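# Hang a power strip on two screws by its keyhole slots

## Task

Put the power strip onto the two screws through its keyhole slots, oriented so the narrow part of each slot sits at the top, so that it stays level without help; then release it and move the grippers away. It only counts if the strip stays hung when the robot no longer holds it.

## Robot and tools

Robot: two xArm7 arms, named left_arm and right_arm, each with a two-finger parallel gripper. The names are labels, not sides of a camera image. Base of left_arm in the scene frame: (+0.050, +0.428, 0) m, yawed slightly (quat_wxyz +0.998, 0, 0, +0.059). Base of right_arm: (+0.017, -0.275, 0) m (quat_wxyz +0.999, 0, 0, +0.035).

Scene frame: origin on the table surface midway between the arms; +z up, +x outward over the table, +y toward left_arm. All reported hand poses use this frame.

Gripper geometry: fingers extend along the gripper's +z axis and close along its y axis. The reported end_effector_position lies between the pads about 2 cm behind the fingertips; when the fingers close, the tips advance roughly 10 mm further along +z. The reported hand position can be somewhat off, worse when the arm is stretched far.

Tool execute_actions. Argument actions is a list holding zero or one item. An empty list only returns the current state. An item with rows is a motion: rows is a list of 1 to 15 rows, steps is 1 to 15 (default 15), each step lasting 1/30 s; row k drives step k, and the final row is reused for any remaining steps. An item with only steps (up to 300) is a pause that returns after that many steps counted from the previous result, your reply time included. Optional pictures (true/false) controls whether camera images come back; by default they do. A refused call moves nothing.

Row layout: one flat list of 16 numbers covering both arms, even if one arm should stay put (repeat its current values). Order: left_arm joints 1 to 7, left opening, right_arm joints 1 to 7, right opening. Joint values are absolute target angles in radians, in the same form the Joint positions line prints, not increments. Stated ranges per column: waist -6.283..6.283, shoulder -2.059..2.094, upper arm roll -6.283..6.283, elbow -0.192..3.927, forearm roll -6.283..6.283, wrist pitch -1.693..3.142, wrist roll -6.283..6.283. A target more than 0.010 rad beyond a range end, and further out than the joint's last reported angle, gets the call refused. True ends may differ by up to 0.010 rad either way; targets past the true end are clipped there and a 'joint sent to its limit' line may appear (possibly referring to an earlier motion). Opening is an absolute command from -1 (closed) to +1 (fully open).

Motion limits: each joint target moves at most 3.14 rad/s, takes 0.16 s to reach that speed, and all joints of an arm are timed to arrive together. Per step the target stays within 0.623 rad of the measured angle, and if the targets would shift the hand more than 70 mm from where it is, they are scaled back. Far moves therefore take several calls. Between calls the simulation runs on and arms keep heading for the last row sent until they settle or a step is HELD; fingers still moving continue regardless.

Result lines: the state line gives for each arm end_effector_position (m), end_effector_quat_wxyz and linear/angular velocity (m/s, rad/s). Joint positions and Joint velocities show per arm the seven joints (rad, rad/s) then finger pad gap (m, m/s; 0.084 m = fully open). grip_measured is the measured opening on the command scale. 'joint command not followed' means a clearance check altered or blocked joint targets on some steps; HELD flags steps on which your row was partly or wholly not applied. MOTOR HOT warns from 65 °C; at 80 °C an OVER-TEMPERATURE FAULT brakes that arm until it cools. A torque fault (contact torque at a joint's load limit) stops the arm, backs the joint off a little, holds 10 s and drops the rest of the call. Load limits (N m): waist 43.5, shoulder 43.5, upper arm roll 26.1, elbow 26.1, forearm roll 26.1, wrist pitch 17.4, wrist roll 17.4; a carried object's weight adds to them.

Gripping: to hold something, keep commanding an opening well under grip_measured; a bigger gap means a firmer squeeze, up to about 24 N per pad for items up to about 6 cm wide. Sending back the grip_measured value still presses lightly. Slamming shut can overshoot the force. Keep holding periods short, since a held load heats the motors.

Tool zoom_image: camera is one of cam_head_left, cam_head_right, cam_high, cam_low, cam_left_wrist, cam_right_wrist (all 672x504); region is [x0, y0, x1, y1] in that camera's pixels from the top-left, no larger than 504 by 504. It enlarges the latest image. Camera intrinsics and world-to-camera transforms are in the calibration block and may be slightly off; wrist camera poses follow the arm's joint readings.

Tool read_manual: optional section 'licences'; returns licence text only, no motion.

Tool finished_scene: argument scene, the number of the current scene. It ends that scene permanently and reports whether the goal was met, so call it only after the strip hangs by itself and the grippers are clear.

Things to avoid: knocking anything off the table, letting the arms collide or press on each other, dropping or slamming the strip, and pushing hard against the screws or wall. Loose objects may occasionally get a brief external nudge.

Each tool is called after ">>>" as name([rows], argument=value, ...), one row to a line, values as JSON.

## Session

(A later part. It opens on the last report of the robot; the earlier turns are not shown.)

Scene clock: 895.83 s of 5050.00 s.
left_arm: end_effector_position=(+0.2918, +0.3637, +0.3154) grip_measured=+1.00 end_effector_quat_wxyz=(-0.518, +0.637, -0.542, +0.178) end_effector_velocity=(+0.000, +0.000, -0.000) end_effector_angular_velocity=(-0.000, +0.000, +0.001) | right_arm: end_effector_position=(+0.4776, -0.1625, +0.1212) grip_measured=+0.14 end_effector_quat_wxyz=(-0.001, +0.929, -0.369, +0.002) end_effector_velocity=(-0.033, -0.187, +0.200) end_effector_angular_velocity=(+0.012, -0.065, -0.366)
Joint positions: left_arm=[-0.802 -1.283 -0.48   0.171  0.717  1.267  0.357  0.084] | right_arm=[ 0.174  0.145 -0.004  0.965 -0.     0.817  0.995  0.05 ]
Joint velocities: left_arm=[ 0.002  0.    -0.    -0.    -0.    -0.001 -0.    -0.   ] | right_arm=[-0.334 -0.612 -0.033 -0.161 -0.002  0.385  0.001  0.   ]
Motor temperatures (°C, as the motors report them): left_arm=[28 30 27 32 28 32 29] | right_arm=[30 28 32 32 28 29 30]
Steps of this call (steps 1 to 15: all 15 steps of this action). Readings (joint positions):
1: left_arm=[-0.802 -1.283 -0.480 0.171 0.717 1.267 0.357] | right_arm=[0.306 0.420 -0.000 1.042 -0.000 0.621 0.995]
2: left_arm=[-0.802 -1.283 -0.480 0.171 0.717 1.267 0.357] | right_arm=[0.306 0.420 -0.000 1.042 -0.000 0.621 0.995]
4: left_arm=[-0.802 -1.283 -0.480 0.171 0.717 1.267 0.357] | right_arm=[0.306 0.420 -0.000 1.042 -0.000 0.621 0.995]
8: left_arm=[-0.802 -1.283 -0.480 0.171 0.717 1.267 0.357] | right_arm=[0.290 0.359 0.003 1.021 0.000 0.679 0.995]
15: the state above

>>> execute_actions([
  {"rows":[[-0.802,-1.283,-0.48,0.171,0.717,1.267,0.357,1,-0.5,-0.2,0,0.8,0,1.0,1.5,-1]],"steps":15},
], pictures=false)

>>> execute_actions([
  {"steps":15},
], pictures=false)

>>> execute_actions([
  {"rows":[[-0.802,-1.283,-0.48,0.171,0.717,1.267,0.357,1,-0.5,-0.2,0,0.6,2.07,1.4,5.008,-1]],"steps":15},
], pictures=false)

>>> execute_actions([
  {"steps":40},
], pictures=false)

>>> execute_actions([
  {"rows":[[-0.802,-1.283,-0.48,0.171,0.717,1.267,0.357,1,-0.256,0.017,0,0.361,2.07,1.4,5.008,-1]],"steps":15},
], pictures=false)

>>> execute_actions([
  {"rows":[[-0.802,-1.283,-0.48,0.171,0.717,1.267,0.357,1,-0.12,0.03,0,0.52,2.11,1.29,5.12,-1],[-0.802,-1.283,-0.48,0.171,0.717,1.267,0.357,1,-0.12,0.03,0,0.52,2.11,1.29,5.12,-1],[-0.802,-1.283,-0.48,0.171,0.717,1.267,0.357,1,-0.12,0.03,0,0.52,2.11,1.29,5.12,-1],[-0.802,-1.283,-0.48,0.171,0.717,1.267,0.357,1,-0.12,0.03,0,0.52,2.11,1.29,5.12,-1],[-0.802,-1.283,-0.48,0.171,0.717,1.267,0.357,1,-0.12,0.03,0,0.52,2.11,1.29,5.12,-1],[-0.802,-1.283,-0.48,0.171,0.717,1.267,0.357,1,-0.12,0.03,0,0.52,2.11,1.29,5.12,-1],[-0.802,-1.283,-0.48,0.171,0.717,1.267,0.357,1,-0.025,0.016,0,0.65,2.1,1.21,5.22,-1]],"steps":15},
])

Scene clock: 909.47 s of 5050.00 s.
left_arm: end_effector_position=(+0.2918, +0.3637, +0.3154) grip_measured=+1.00 end_effector_quat_wxyz=(-0.518, +0.637, -0.542, +0.178) end_effector_velocity=(-0.000, -0.000, +0.001) end_effector_angular_velocity=(-0.001, -0.001, -0.000) | right_arm: end_effector_position=(+0.4402, -0.3416, +0.1714) grip_measured=+0.14 end_effector_quat_wxyz=(-0.000, +0.751, -0.661, +0.000) end_effector_velocity=(-0.157, -0.376, +0.081) end_effector_angular_velocity=(+0.003, +0.000, -1.637)
Joint positions: left_arm=[-0.802 -1.283 -0.48   0.171  0.717  1.267  0.357  0.084] | right_arm=[-0.225 -0.074 -0.001  0.864 -0.     0.936  1.287  0.05 ]
Joint velocities: left_arm=[ 0.    -0.    -0.     0.001 -0.     0.001 -0.    -0.   ] | right_arm=[-0.927 -0.426  0.004 -0.214  0.002  0.213  0.713 -0.   ]
Motor temperatures (°C, as the motors report them): left_arm=[28 30 27 32 28 32 29] | right_arm=[30 28 32 33 28 29 30]
Steps of this call (steps 1 to 30: the robot went on to your last target; steps 31 to 90: nothing new was sent; then 10.13 s passed at rest; steps 91 to 105: all 15 steps of this action). Readings (joint positions):
91: left_arm=[-0.802 -1.283 -0.480 0.171 0.717 1.267 0.357] | right_arm=[0.150 0.100 0.000 0.950 -0.000 0.850 0.995]
92: left_arm=[-0.802 -1.283 -0.480 0.171 0.717 1.267 0.357] | right_arm=[0.147 0.099 0.001 0.949 0.000 0.851 0.999]
94: left_arm=[-0.802 -1.283 -0.480 0.171 0.717 1.267 0.357] | right_arm=[0.111 0.082 0.009 0.939 0.001 0.861 1.031]
98: left_arm=[-0.802 -1.283 -0.480 0.171 0.717 1.267 0.357] | right_arm=[-0.013 0.024 -0.002 0.913 -0.000 0.888 1.123]
105: the state above

Scene clock: 909.97 s of 5050.00 s.
left_arm: end_effector_position=(+0.2918, +0.3637, +0.3154) grip_measured=+1.00 end_effector_quat_wxyz=(-0.518, +0.637, -0.542, +0.178) end_effector_velocity=(+0.000, -0.000, +0.000) end_effector_angular_velocity=(-0.000, -0.000, -0.001) | right_arm: end_effector_position=(+0.3807, -0.4388, +0.1926) grip_measured=+0.14 end_effector_quat_wxyz=(-0.000, -0.573, +0.820, +0.000) end_effector_velocity=(-0.008, -0.013, +0.003) end_effector_angular_velocity=(-0.000, -0.003, -0.064)
Joint positions: left_arm=[-0.802 -1.283 -0.48   0.171  0.717  1.267  0.357  0.084] | right_arm=[-0.495 -0.198  0.002  0.8    0.     0.999  1.497  0.05 ]
Joint velocities: left_arm=[ 0.     0.    -0.     0.    -0.    -0.001  0.    -0.   ] | right_arm=[-0.032 -0.013 -0.006 -0.005  0.     0.005  0.027 -0.   ]
Motor temperatures (°C, as the motors report them): left_arm=[28 30 27 32 28 32 29] | right_arm=[30 28 32 33 28 29 30]
Steps of this call (steps 1 to 15: the robot went on to your last target). Readings (joint positions):
1: left_arm=[-0.802 -1.283 -0.480 0.171 0.717 1.267 0.357] | right_arm=[-0.256 -0.088 -0.001 0.857 -0.000 0.944 1.311]
2: left_arm=[-0.802 -1.283 -0.480 0.171 0.717 1.267 0.357] | right_arm=[-0.287 -0.102 -0.001 0.849 -0.000 0.951 1.335]
4: left_arm=[-0.802 -1.283 -0.480 0.171 0.717 1.267 0.357] | right_arm=[-0.350 -0.131 -0.001 0.835 -0.000 0.965 1.384]
8: left_arm=[-0.802 -1.283 -0.480 0.171 0.717 1.267 0.357] | right_arm=[-0.461 -0.183 -0.004 0.809 -0.000 0.991 1.468]
15: the state above

Scene clock: 910.47 s of 5050.00 s.
left_arm: end_effector_position=(+0.2918, +0.3637, +0.3154) grip_measured=+1.00 end_effector_quat_wxyz=(-0.518, +0.637, -0.542, +0.178) end_effector_velocity=(+0.000, -0.001, -0.000) end_effector_angular_velocity=(+0.001, -0.000, -0.002) | right_arm: end_effector_position=(+0.3393, -0.2784, +0.1705) grip_measured=+0.14 end_effector_quat_wxyz=(+0.027, -0.120, +0.932, +0.340) end_effector_velocity=(+0.123, +0.394, +0.154) end_effector_angular_velocity=(+1.819, +1.205, -2.703)
Joint positions: left_arm=[-0.802 -1.283 -0.48   0.171  0.717  1.267  0.357  0.084] | right_arm=[-0.499 -0.199  0.001  0.656  0.636  1.285  2.136  0.05 ]
Joint velocities: left_arm=[-0.001  0.001 -0.    -0.     0.001 -0.002  0.     0.   ] | right_arm=[-0.002 -0.001  0.003 -0.262  2.065  0.517  2.06  -0.   ]
Motor temperatures (°C, as the motors report them): left_arm=[28 30 27 32 28 32 29] | right_arm=[30 28 32 33 28 29 30]
Steps of this call (steps 1 to 15: all 15 steps of this action). Readings (joint positions):
1: left_arm=[-0.802 -1.283 -0.480 0.171 0.717 1.267 0.357] | right_arm=[-0.496 -0.198 0.002 0.800 0.000 1.000 1.498]
2: left_arm=[-0.802 -1.283 -0.480 0.171 0.717 1.267 0.357] | right_arm=[-0.497 -0.199 0.002 0.799 0.004 1.002 1.503]
4: left_arm=[-0.802 -1.283 -0.480 0.171 0.717 1.267 0.357] | right_arm=[-0.498 -0.200 0.000 0.790 0.046 1.028 1.546]
8: left_arm=[-0.802 -1.283 -0.480 0.171 0.717 1.267 0.357] | right_arm=[-0.498 -0.199 0.001 0.732 0.221 1.132 1.720]
15: the state above

Scene clock: 911.80 s of 5050.00 s.
left_arm: end_effector_position=(+0.2918, +0.3637, +0.3154) grip_measured=+1.00 end_effector_quat_wxyz=(-0.518, +0.637, -0.542, +0.178) end_effector_velocity=(-0.000, -0.000, +0.000) end_effector_angular_velocity=(-0.000, -0.000, +0.000) | right_arm: end_effector_position=(+0.5167, -0.2774, +0.3802) grip_measured=+0.14 end_effector_quat_wxyz=(+0.614, -0.606, +0.151, -0.483) end_effector_velocity=(+0.001, -0.000, +0.002) end_effector_angular_velocity=(+0.130, +0.095, +0.036)
Joint positions: left_arm=[-0.802 -1.283 -0.48   0.171  0.717  1.267  0.357  0.084] | right_arm=[-0.5   -0.2    0.     0.6    2.07   1.4    4.992  0.05 ]
Joint velocities: left_arm=[-0.     0.    -0.     0.001 -0.     0.001 -0.     0.   ] | right_arm=[ 0.    -0.    -0.     0.002  0.003  0.002  0.166 -0.   ]
Motor temperatures (°C, as the motors report them): left_arm=[28 30 27 32 28 32 29] | right_arm=[30 28 32 33 28 29 30]
Steps of this call (steps 1 to 40: the robot went on to your last target). Readings (joint positions):
1: left_arm=[-0.802 -1.283 -0.480 0.171 0.717 1.267 0.357] | right_arm=[-0.499 -0.199 0.001 0.648 0.706 1.302 2.206]
2: left_arm=[-0.802 -1.283 -0.480 0.171 0.717 1.267 0.357] | right_arm=[-0.499 -0.199 0.001 0.641 0.777 1.316 2.277]
4: left_arm=[-0.802 -1.283 -0.480 0.171 0.717 1.267 0.357] | right_arm=[-0.499 -0.200 0.001 0.630 0.920 1.339 2.420]
8: left_arm=[-0.802 -1.283 -0.480 0.171 0.717 1.267 0.357] | right_arm=[-0.499 -0.200 0.001 0.616 1.200 1.367 2.700]
40: the state above

Scene clock: 912.30 s of 5050.00 s.
left_arm: end_effector_position=(+0.2918, +0.3637, +0.3154) grip_measured=+1.00 end_effector_quat_wxyz=(-0.518, +0.637, -0.542, +0.178) end_effector_velocity=(-0.000, -0.000, +0.001) end_effector_angular_velocity=(-0.001, -0.002, +0.000) | right_arm: end_effector_position=(+0.4605, -0.1655, +0.2181) grip_measured=+0.14 end_effector_quat_wxyz=(+0.660, -0.654, +0.231, -0.288) end_effector_velocity=(-0.215, +0.237, -0.320) end_effector_angular_velocity=(+0.200, +0.827, +0.448)
Joint positions: left_arm=[-0.802 -1.283 -0.48   0.171  0.717  1.267  0.357  0.084] | right_arm=[-0.297 -0.019  0.     0.401  2.07   1.4    5.006  0.05 ]
Joint velocities: left_arm=[ 0.    -0.    -0.001  0.002 -0.001  0.001 -0.001 -0.   ] | right_arm=[ 0.444  0.396  0.003 -0.439 -0.001  0.     0.017  0.   ]
Motor temperatures (°C, as the motors report them): left_arm=[28 30 27 32 28 32 29] | right_arm=[30 28 32 33 28 29 30]
Steps of this call (steps 1 to 15: all 15 steps of this action). Readings (joint positions):
1: left_arm=[-0.802 -1.283 -0.480 0.171 0.717 1.267 0.357] | right_arm=[-0.500 -0.200 0.000 0.600 2.070 1.400 4.997]
2: left_arm=[-0.802 -1.283 -0.480 0.171 0.717 1.267 0.357] | right_arm=[-0.496 -0.198 -0.001 0.598 2.070 1.400 4.999]
4: left_arm=[-0.802 -1.283 -0.480 0.171 0.717 1.267 0.357] | right_arm=[-0.469 -0.175 -0.005 0.575 2.072 1.401 5.000]
8: left_arm=[-0.802 -1.283 -0.480 0.171 0.717 1.267 0.357] | right_arm=[-0.405 -0.115 0.001 0.507 2.070 1.400 5.002]
15: the state above

Scene clock: 912.80 s of 5050.00 s.
left_arm: end_effector_position=(+0.2918, +0.3637, +0.3154) grip_measured=+1.00 end_effector_quat_wxyz=(-0.518, +0.637, -0.542, +0.178) end_effector_velocity=(+0.000, -0.000, -0.000) end_effector_angular_velocity=(+0.001, +0.000, -0.001) | right_arm: end_effector_position=(+0.5079, -0.0747, +0.2619) grip_measured=+0.14 end_effector_quat_wxyz=(+0.674, -0.680, +0.193, -0.217) end_effector_velocity=(+0.019, +0.030, +0.013) end_effector_angular_velocity=(-0.022, +0.077, +0.034)
Joint positions: left_arm=[-0.802 -1.283 -0.48   0.171  0.717  1.267  0.357  0.084] | right_arm=[-0.035  0.014  0.003  0.64   2.1    1.222  5.208  0.05 ]
Joint velocities: left_arm=[-0.     0.001 -0.001 -0.    -0.    -0.001  0.001  0.   ] | right_arm=[ 0.116  0.008 -0.023  0.104 -0.008 -0.131  0.133  0.   ]
Motor temperatures (°C, as the motors report them): left_arm=[28 30 27 32 28 32 29] | right_arm=[30 28 32 33 28 29 30]
Steps of this call (steps 1 to 15: all 15 steps of this action). Readings (joint positions):
1: left_arm=[-0.802 -1.283 -0.480 0.171 0.717 1.267 0.357] | right_arm=[-0.283 -0.007 0.001 0.387 2.070 1.399 5.007]
2: left_arm=[-0.802 -1.283 -0.480 0.171 0.717 1.267 0.357] | right_arm=[-0.270 0.003 0.001 0.379 2.070 1.396 5.011]
4: left_arm=[-0.802 -1.283 -0.480 0.171 0.717 1.267 0.357] | right_arm=[-0.226 0.017 -0.001 0.402 2.080 1.365 5.039]
8: left_arm=[-0.802 -1.283 -0.480 0.171 0.717 1.267 0.357] | right_arm=[-0.140 0.023 0.002 0.507 2.103 1.308 5.104]
15: the state above
camera_calibration (this result's frames):
cam_left_wrist: T_world_to_cam=[[-0.509466, 0.119516, -0.85215, 0.403635], [-0.348832, 0.876599, 0.331497, -0.255629], [0.786614, 0.466144, -0.404906, -0.141018], [0, 0, 0, 1]] pos_world=[0.227393, 0.241578, 0.371599]
cam_right_wrist: T_world_to_cam=[[0.0153686, -0.0183423, -0.999714, 0.282645], [-0.821411, 0.569869, -0.0230832, 0.536771], [0.570129, 0.821531, -0.00630848, -0.0928475], [0, 0, 0, 1]] pos_world=[0.489501, -0.224428, 0.294369]

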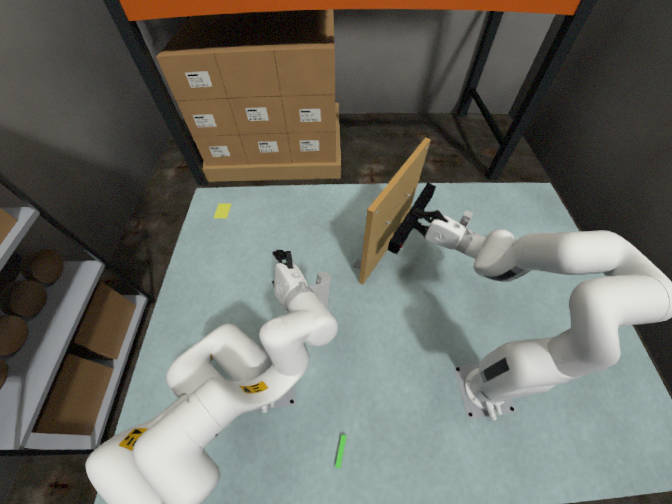

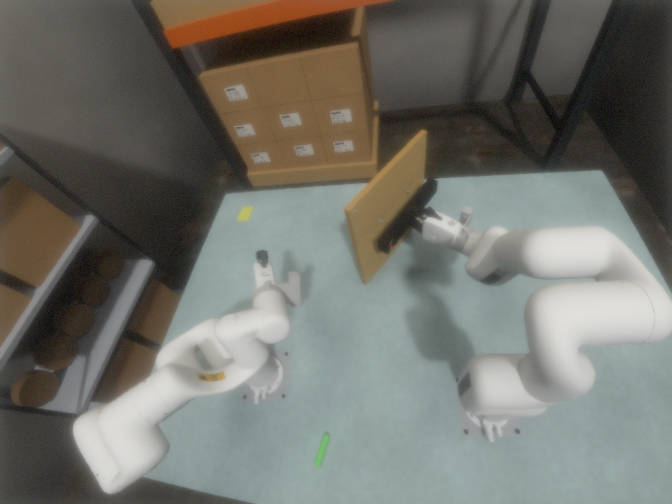

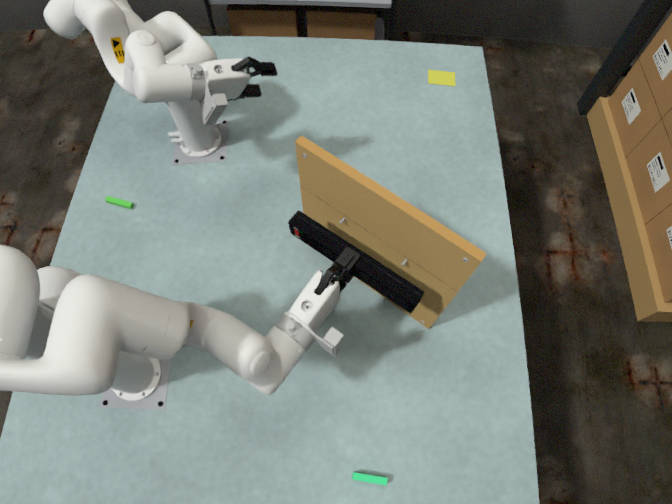

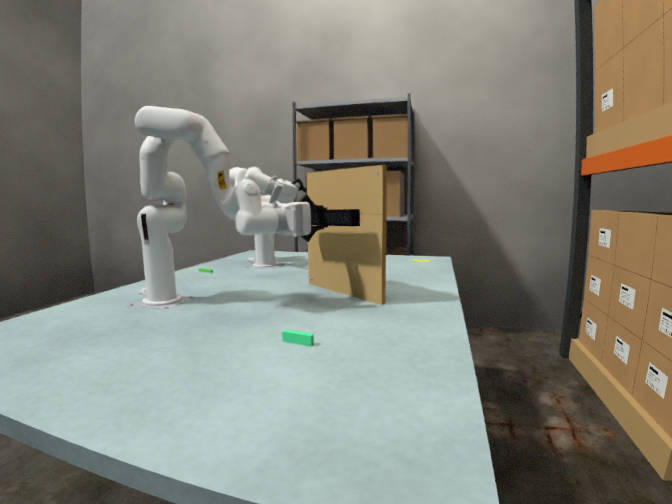

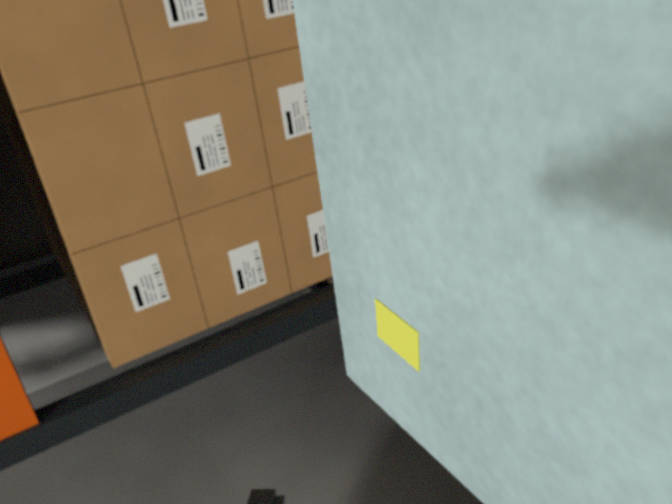

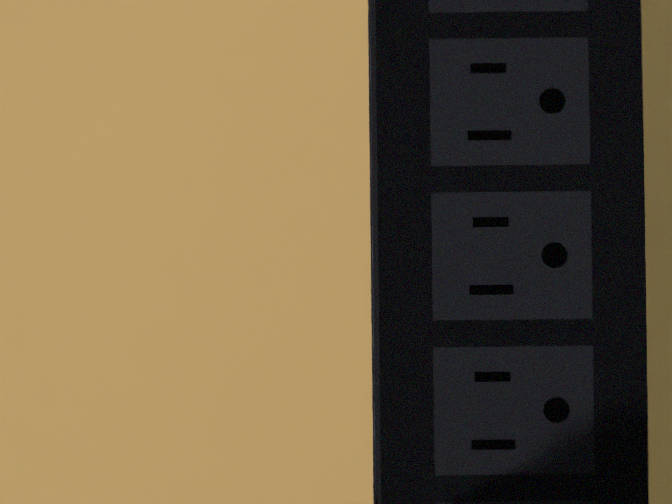

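>>> execute_actions([
  {"rows":[[-0.802,-1.283,-0.48,0.171,0.717,1.267,0.357,1,-0.029,0.0815,0,0.736,2.047,1.229,5.25,-1]],"steps":15},
], pictures=false)

>>> execute_actions([
  {"rows":[[-0.802,-1.283,-0.48,0.171,0.717,1.267,0.357,1,-0.017,0.0905,0,0.748,2.057,1.222,5.25,-1],[-0.802,-1.283,-0.48,0.171,0.717,1.267,0.357,1,-0.017,0.0905,0,0.748,2.057,1.222,5.25,-1],[-0.802,-1.283,-0.48,0.171,0.717,1.267,0.357,1,-0.017,0.0905,0,0.748,2.057,1.222,5.25,-1],[-0.802,-1.283,-0.48,0.171,0.717,1.267,0.357,1,-0.006,0.0995,0,0.759,2.067,1.215,5.25,-1]],"steps":15},
])

>>> zoom_image(camera="cam_high", region=[280,170,460,320])

Scene clock: 926.80 s of 5050.00 s.
left_arm: end_effector_position=(+0.2918, +0.3637, +0.3154) grip_measured=+1.00 end_effector_quat_wxyz=(-0.518, +0.637, -0.542, +0.178) end_effector_velocity=(+0.000, -0.000, -0.000) end_effector_angular_velocity=(-0.001, +0.001, -0.000) | right_arm: end_effector_position=(+0.5263, -0.0660, +0.2654) grip_measured=+0.14 end_effector_quat_wxyz=(+0.677, -0.686, +0.177, -0.199) end_effector_velocity=(+0.002, +0.000, +0.001) end_effector_angular_velocity=(+0.001, -0.003, +0.004)
Joint positions: left_arm=[-0.802 -1.283 -0.48   0.171  0.717  1.267  0.357  0.084] | right_arm=[-0.029  0.081 -0.     0.735  2.048  1.229  5.25   0.05 ]
Joint velocities: left_arm=[ 0.001  0.001  0.    -0.    -0.    -0.002 -0.    -0.   ] | right_arm=[-0.001  0.005  0.     0.009 -0.005  0.003  0.003 -0.   ]
Motor temperatures (°C, as the motors report them): left_arm=[28 30 27 32 28 32 29] | right_arm=[30 28 32 33 28 29 30]
Steps of this call (steps 1 to 30: the robot went on to your last target; steps 31 to 90: nothing new was sent; then 10.50 s passed at rest; steps 91 to 105: all 15 steps of this action). Readings (joint positions):
91: left_arm=[-0.802 -1.283 -0.480 0.171 0.717 1.267 0.357] | right_arm=[-0.025 0.016 -0.000 0.650 2.100 1.210 5.220]
92: left_arm=[-0.802 -1.283 -0.480 0.171 0.717 1.267 0.357] | right_arm=[-0.025 0.019 -0.000 0.653 2.097 1.211 5.222]
94: left_arm=[-0.802 -1.283 -0.480 0.171 0.717 1.267 0.357] | right_arm=[-0.027 0.043 -0.000 0.685 2.077 1.218 5.233]
98: left_arm=[-0.802 -1.283 -0.480 0.171 0.717 1.267 0.357] | right_arm=[-0.029 0.074 -0.000 0.727 2.054 1.227 5.246]
105: the state above

Scene clock: 927.30 s of 5050.00 s.
left_arm: end_effector_position=(+0.2918, +0.3637, +0.3154) grip_measured=+1.00 end_effector_quat_wxyz=(-0.518, +0.637, -0.542, +0.178) end_effector_velocity=(-0.000, +0.000, +0.001) end_effector_angular_velocity=(-0.002, -0.000, +0.001) | right_arm: end_effector_position=(+0.5324, -0.0579, +0.2656) grip_measured=+0.14 end_effector_quat_wxyz=(+0.678, -0.685, +0.178, -0.199) end_effector_velocity=(+0.001, +0.001, +0.000) end_effector_angular_velocity=(-0.000, -0.000, +0.001)
Joint positions: left_arm=[-0.802 -1.283 -0.48   0.171  0.717  1.267  0.357  0.084] | right_arm=[-0.006  0.099 -0.     0.759  2.067  1.215  5.25   0.05 ]
Joint velocities: left_arm=[ 0.    -0.     0.001  0.002 -0.     0.002 -0.001  0.   ] | right_arm=[ 0.002  0.002  0.001  0.004  0.001 -0.002  0.    -0.   ]
Motor temperatures (°C, as the motors report them): left_arm=[28 30 27 32 28 32 29] | right_arm=[30 28 32 33 28 29 30]
Steps of this call (steps 1 to 15: all 15 steps of this action). Readings (joint positions):
1: left_arm=[-0.802 -1.283 -0.480 0.171 0.717 1.267 0.357] | right_arm=[-0.029 0.081 -0.000 0.735 2.048 1.229 5.250]
2: left_arm=[-0.802 -1.283 -0.480 0.171 0.717 1.267 0.357] | right_arm=[-0.027 0.082 -0.001 0.737 2.049 1.227 5.250]
4: left_arm=[-0.802 -1.283 -0.480 0.171 0.717 1.267 0.357] | right_arm=[-0.022 0.087 -0.000 0.743 2.054 1.224 5.250]
8: left_arm=[-0.802 -1.283 -0.480 0.171 0.717 1.267 0.357] | right_arm=[-0.009 0.097 0.001 0.755 2.064 1.218 5.250]
15: the state above
camera_calibration (this result's frames):
cam_left_wrist: T_world_to_cam=[[-0.509466, 0.119516, -0.85215, 0.403635], [-0.348832, 0.876599, 0.331497, -0.255629], [0.786614, 0.466144, -0.404906, -0.141018], [0, 0, 0, 1]] pos_world=[0.227393, 0.241578, 0.371599]
cam_right_wrist: T_world_to_cam=[[0.0118156, -0.0190671, -0.999748, 0.288127], [-0.84827, 0.529182, -0.0201178, 0.558565], [0.529433, 0.848294, -0.00992145, -0.0964433], [0, 0, 0, 1]] pos_world=[0.52147, -0.208277, 0.298334]

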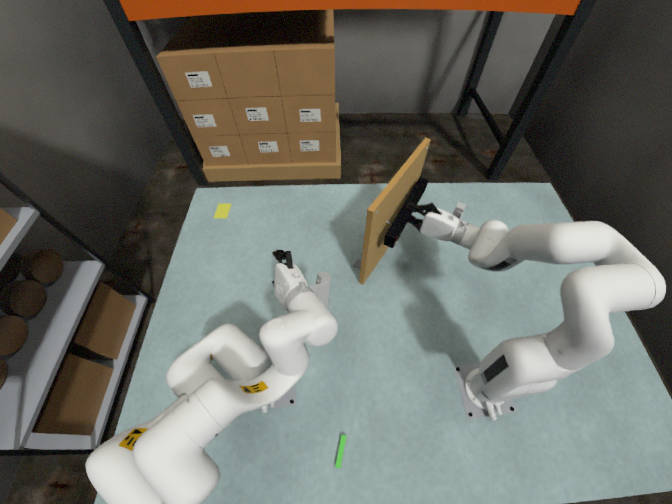

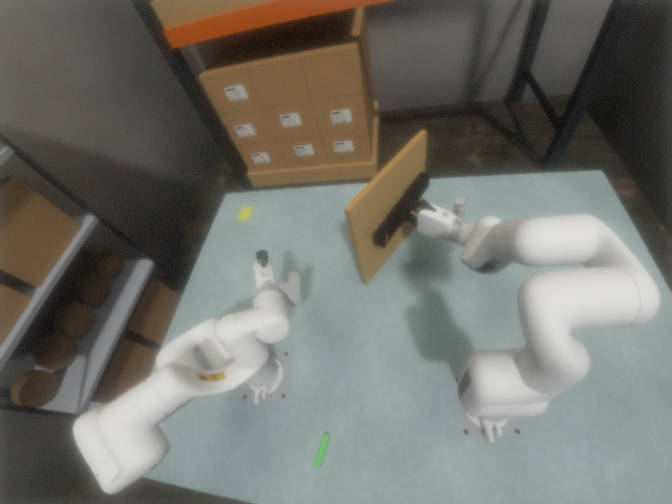

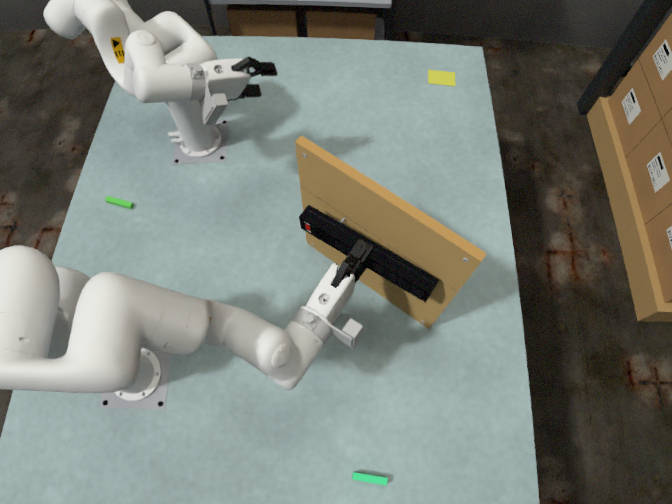

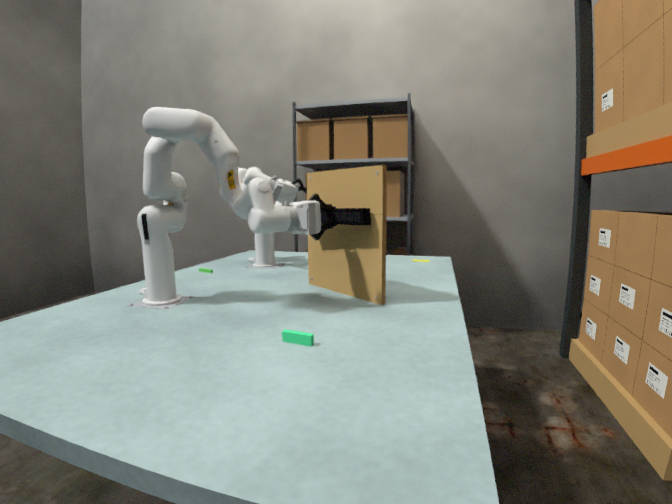

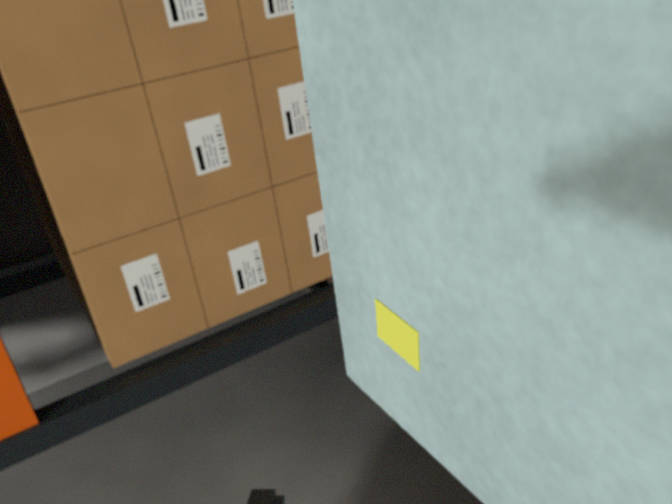

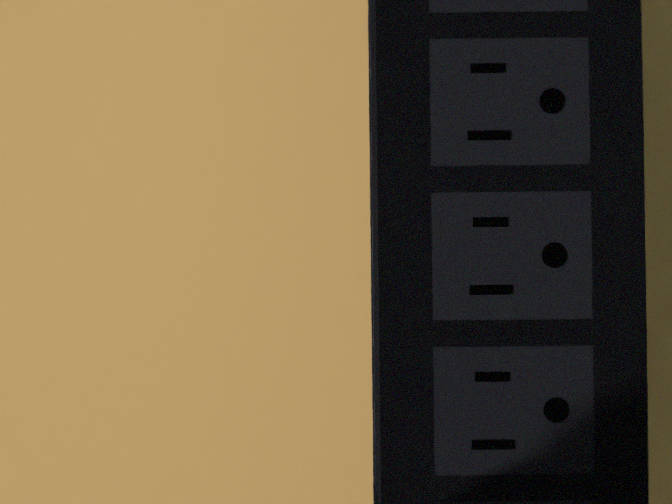

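Region (280, 170, 460, 320) of cam_high's 672x504 image, scaled by 2.800, with more detail than that image has.

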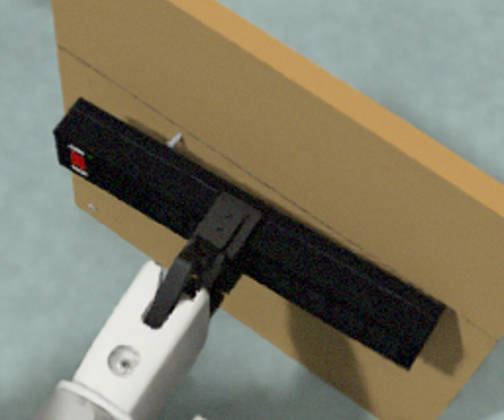

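>>> execute_actions([
  {"rows":[[-0.802,-1.283,-0.48,0.171,0.717,1.267,0.357,1,0.022,0.0665,0,0.717,2.152,1.1765,5.228,-1]],"steps":15},
])

>>> zoom_image(camera="cam_high", region=[280,170,460,320])

>>> zoom_image(camera="cam_head_left", region=[350,150,450,270])

Scene clock: 938.70 s of 5050.00 s.
left_arm: end_effector_position=(+0.2918, +0.3637, +0.3154) grip_measured=+1.00 end_effector_quat_wxyz=(-0.518, +0.637, -0.542, +0.178) end_effector_velocity=(-0.000, +0.001, -0.001) end_effector_angular_velocity=(+0.001, +0.001, +0.002) | right_arm: end_effector_position=(+0.5297, -0.0575, +0.2650) grip_measured=+0.14 end_effector_quat_wxyz=(+0.675, -0.677, +0.203, -0.214) end_effector_velocity=(-0.001, +0.002, -0.000) end_effector_angular_velocity=(+0.003, +0.002, -0.003)
Joint positions: left_arm=[-0.802 -1.283 -0.48   0.171  0.717  1.267  0.357  0.084] | right_arm=[ 0.022  0.067 -0.     0.718  2.151  1.177  5.228  0.05 ]
Joint velocities: left_arm=[ 0.    -0.    -0.    -0.002 -0.     0.001 -0.    -0.   ] | right_arm=[ 0.004 -0.003  0.002 -0.005  0.01  -0.003 -0.002  0.   ]
Motor temperatures (°C, as the motors report them): left_arm=[28 30 27 32 28 32 29] | right_arm=[30 28 32 33 28 29 30]
Steps of this call (steps 1 to 15: the robot went on to your last target; steps 16 to 90: nothing new was sent; then 7.90 s passed at rest; steps 91 to 105: all 15 steps of this action). Readings (joint positions):
91: left_arm=[-0.802 -1.283 -0.480 0.171 0.717 1.267 0.357] | right_arm=[-0.006 0.099 -0.000 0.759 2.067 1.215 5.250]
92: left_arm=[-0.802 -1.283 -0.480 0.171 0.717 1.267 0.357] | right_arm=[-0.005 0.098 -0.000 0.757 2.071 1.213 5.249]
94: left_arm=[-0.802 -1.283 -0.480 0.171 0.717 1.267 0.357] | right_arm=[0.005 0.086 -0.001 0.742 2.104 1.198 5.240]
98: left_arm=[-0.802 -1.283 -0.480 0.171 0.717 1.267 0.357] | right_arm=[0.019 0.070 0.001 0.721 2.142 1.181 5.231]
105: the state above
camera_calibration (this result's frames):
cam_left_wrist: T_world_to_cam=[[-0.509466, 0.119516, -0.852151, 0.403635], [-0.348832, 0.876599, 0.331497, -0.255629], [0.786614, 0.466143, -0.404906, -0.141018], [0, 0, 0, 1]] pos_world=[0.227393, 0.241578, 0.371599]
cam_right_wrist: T_world_to_cam=[[-0.000864901, -0.00802798, -0.999967, 0.294976], [-0.815798, 0.578323, -0.00393731, 0.53738], [0.578336, 0.815768, -0.0070494, -0.123879], [0, 0, 0, 1]] pos_world=[0.510292, -0.207355, 0.296209]

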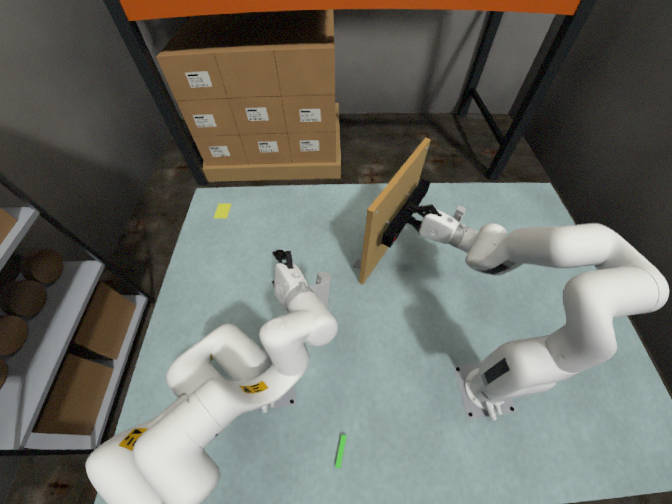

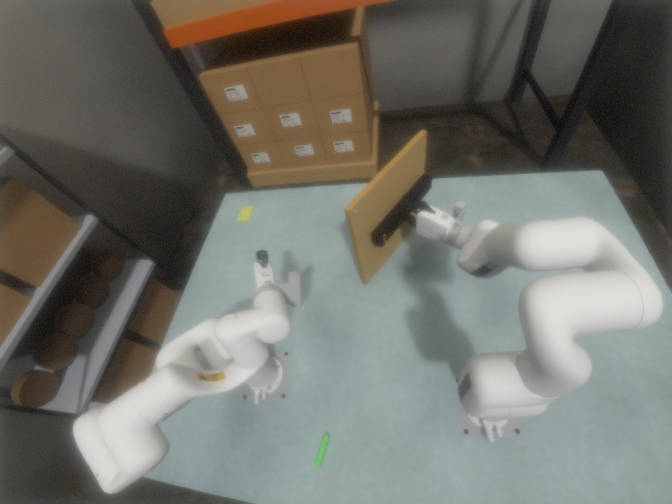

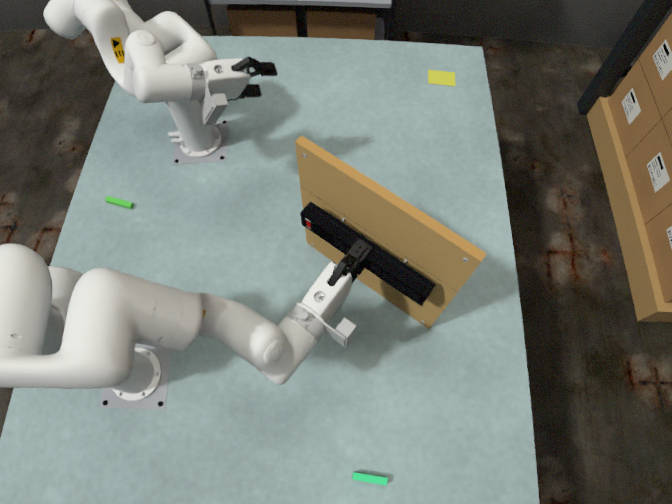

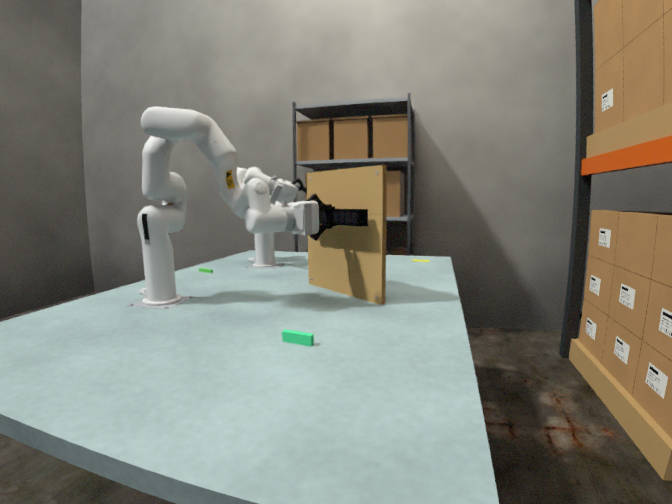

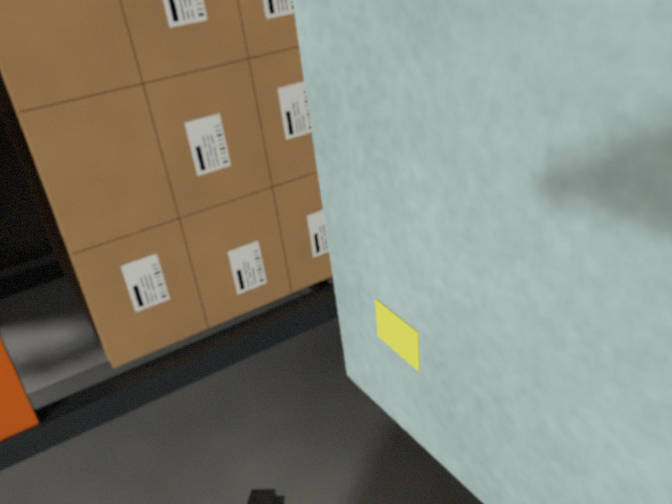

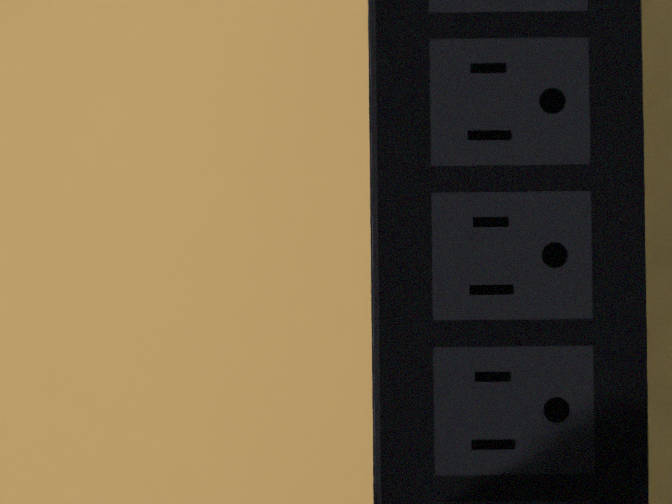

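Region (280, 170, 460, 320) of cam_high's 672x504 image, scaled by 2.800, with more detail than that image has.

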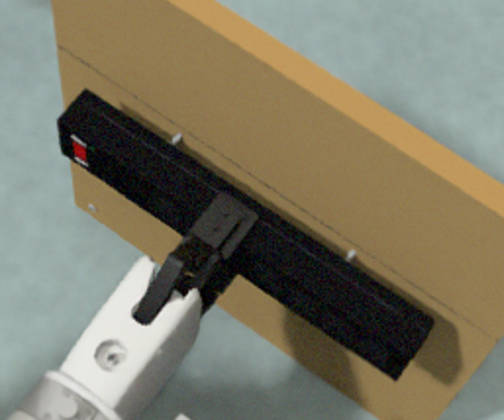

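Region (350, 150, 450, 270) of cam_head_left's 672x504 image, scaled by 4.200, with more detail than that image has.

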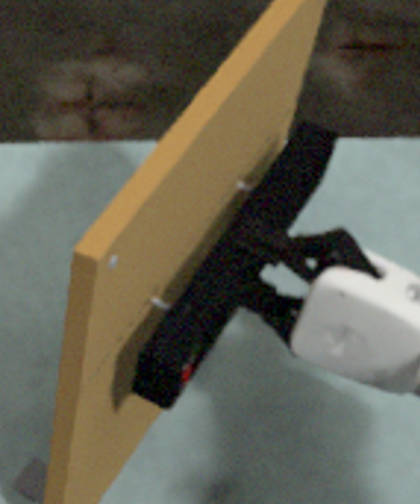

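>>> execute_actions([
  {"rows":[[-0.802,-1.283,-0.48,0.171,0.717,1.267,0.357,1,0.0215,0.072,0,0.717,2.153,1.1795,5.224,-1],[-0.802,-1.283,-0.48,0.171,0.717,1.267,0.357,1,0.0215,0.072,0,0.717,2.153,1.1795,5.224,-1],[-0.802,-1.283,-0.48,0.171,0.717,1.267,0.357,1,0.0215,0.072,0,0.717,2.153,1.1795,5.224,-1],[-0.802,-1.283,-0.48,0.171,0.717,1.267,0.357,1,0.033,0.081,0,0.7285,2.163,1.172,5.224,-1],[-0.802,-1.283,-0.48,0.171,0.717,1.267,0.357,1,0.033,0.081,0,0.7285,2.163,1.172,5.224,-1],[-0.802,-1.283,-0.48,0.171,0.717,1.267,0.357,1,0.033,0.081,0,0.7285,2.163,1.172,5.224,-1],[-0.802,-1.283,-0.48,0.171,0.717,1.267,0.357,1,0.0445,0.09,0,0.74,2.173,1.165,5.224,-1]],"steps":15},
])

>>> zoom_image(camera="cam_high", region=[280,170,460,320])

Scene clock: 954.13 s of 5050.00 s.
left_arm: end_effector_position=(+0.2918, +0.3637, +0.3154) grip_measured=+1.00 end_effector_quat_wxyz=(-0.518, +0.637, -0.542, +0.178) end_effector_velocity=(-0.000, +0.000, -0.000) end_effector_angular_velocity=(+0.000, +0.001, +0.001) | right_arm: end_effector_position=(+0.5344, -0.0499, +0.2627) grip_measured=+0.14 end_effector_quat_wxyz=(+0.675, -0.676, +0.205, -0.212) end_effector_velocity=(+0.005, +0.003, +0.000) end_effector_angular_velocity=(-0.002, +0.001, -0.006)
Joint positions: left_arm=[-0.802 -1.283 -0.48   0.171  0.717  1.267  0.357  0.084] | right_arm=[ 0.043  0.088 -0.001  0.737  2.172  1.167  5.224  0.05 ]
Joint velocities: left_arm=[ 0.    -0.    -0.    -0.    -0.001  0.     0.     0.   ] | right_arm=[ 0.01   0.011  0.002  0.018  0.012 -0.015 -0.     0.   ]
Motor temperatures (°C, as the motors report them): left_arm=[28 30 27 32 28 32 29] | right_arm=[30 28 32 33 28 29 30]
Steps of this call (steps 1 to 15: the robot went on to your last target; steps 16 to 90: nothing new was sent; then 11.93 s passed at rest; steps 91 to 105: all 15 steps of this action). Readings (joint positions):
91: left_arm=[-0.802 -1.283 -0.480 0.171 0.717 1.267 0.357] | right_arm=[0.022 0.067 -0.000 0.717 2.152 1.177 5.228]
92: left_arm=[-0.802 -1.283 -0.480 0.171 0.717 1.267 0.357] | right_arm=[0.022 0.067 -0.000 0.717 2.152 1.177 5.227]
94: left_arm=[-0.802 -1.283 -0.480 0.171 0.717 1.267 0.357] | right_arm=[0.022 0.070 -0.000 0.717 2.153 1.178 5.225]
98: left_arm=[-0.802 -1.283 -0.480 0.171 0.717 1.267 0.357] | right_arm=[0.032 0.080 -0.000 0.728 2.162 1.172 5.224]
105: the state above
camera_calibration (this result's frames):
cam_left_wrist: T_world_to_cam=[[-0.509466, 0.119516, -0.85215, 0.403635], [-0.348832, 0.876599, 0.331497, -0.255629], [0.786614, 0.466144, -0.404907, -0.141018], [0, 0, 0, 1]] pos_world=[0.227393, 0.241578, 0.371599]
cam_right_wrist: T_world_to_cam=[[-0.00515401, -0.00514477, -0.999973, 0.29516], [-0.815139, 0.579264, 0.00122108, 0.535125], [0.579242, 0.815124, -0.00717923, -0.133296], [0, 0, 0, 1]] pos_world=[0.514933, -0.199807, 0.293542]

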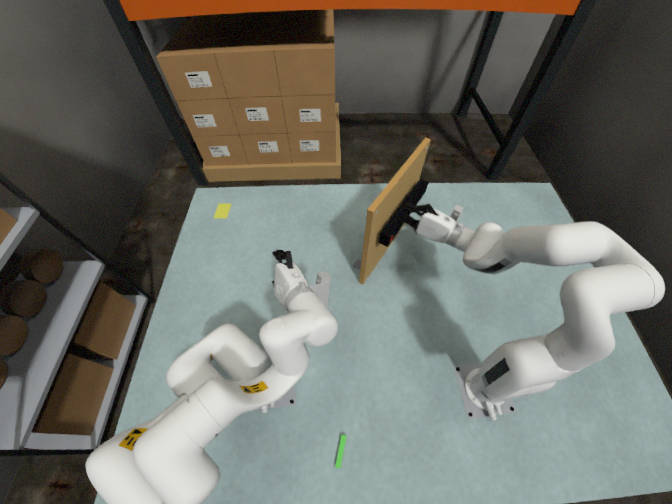

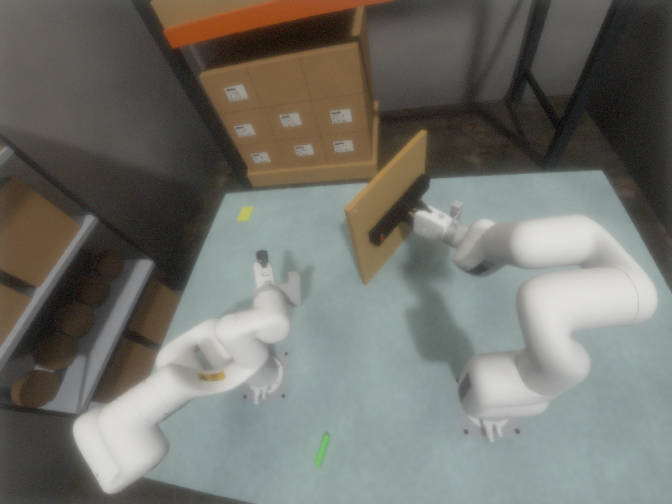

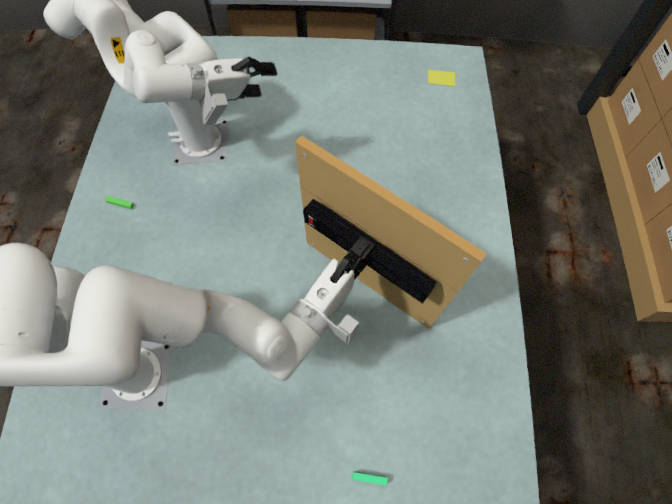

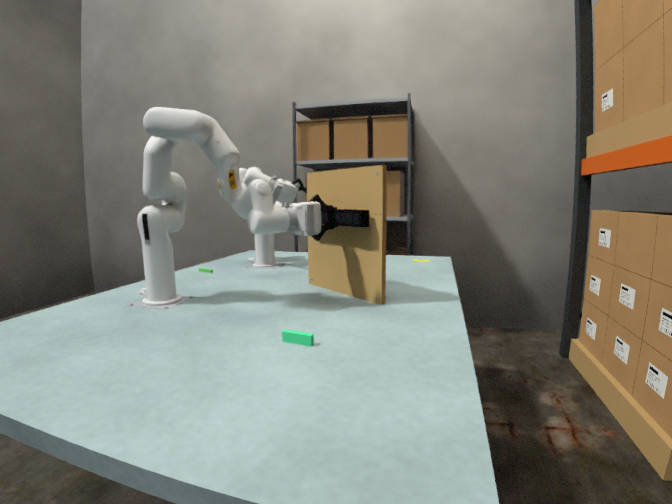

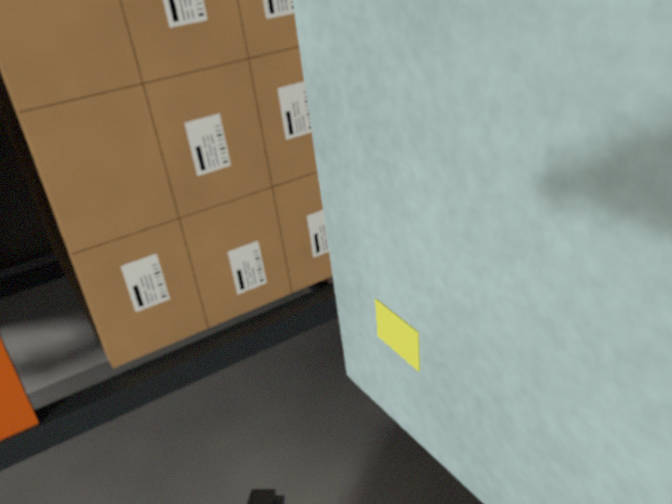

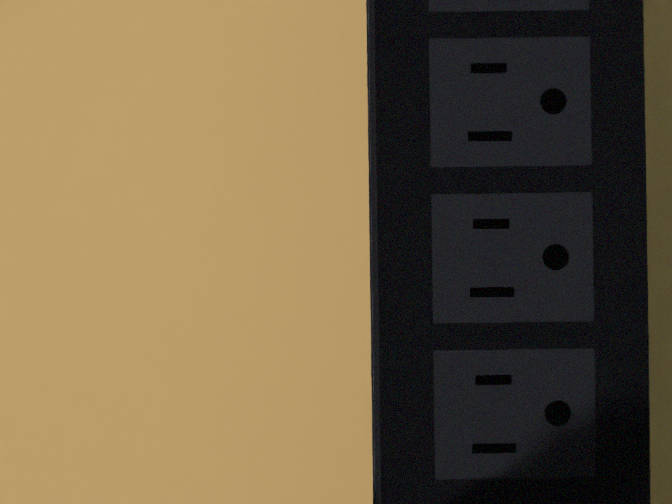

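Region (280, 170, 460, 320) of cam_high's 672x504 image, scaled by 2.800, with more detail than that image has.

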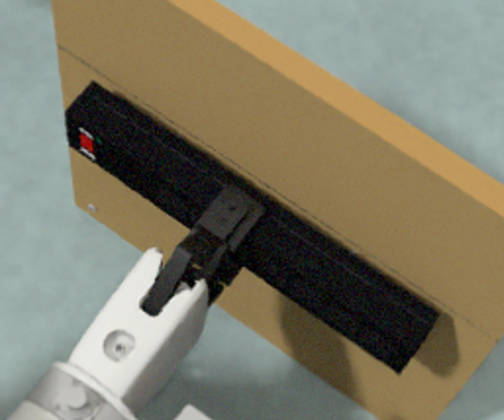

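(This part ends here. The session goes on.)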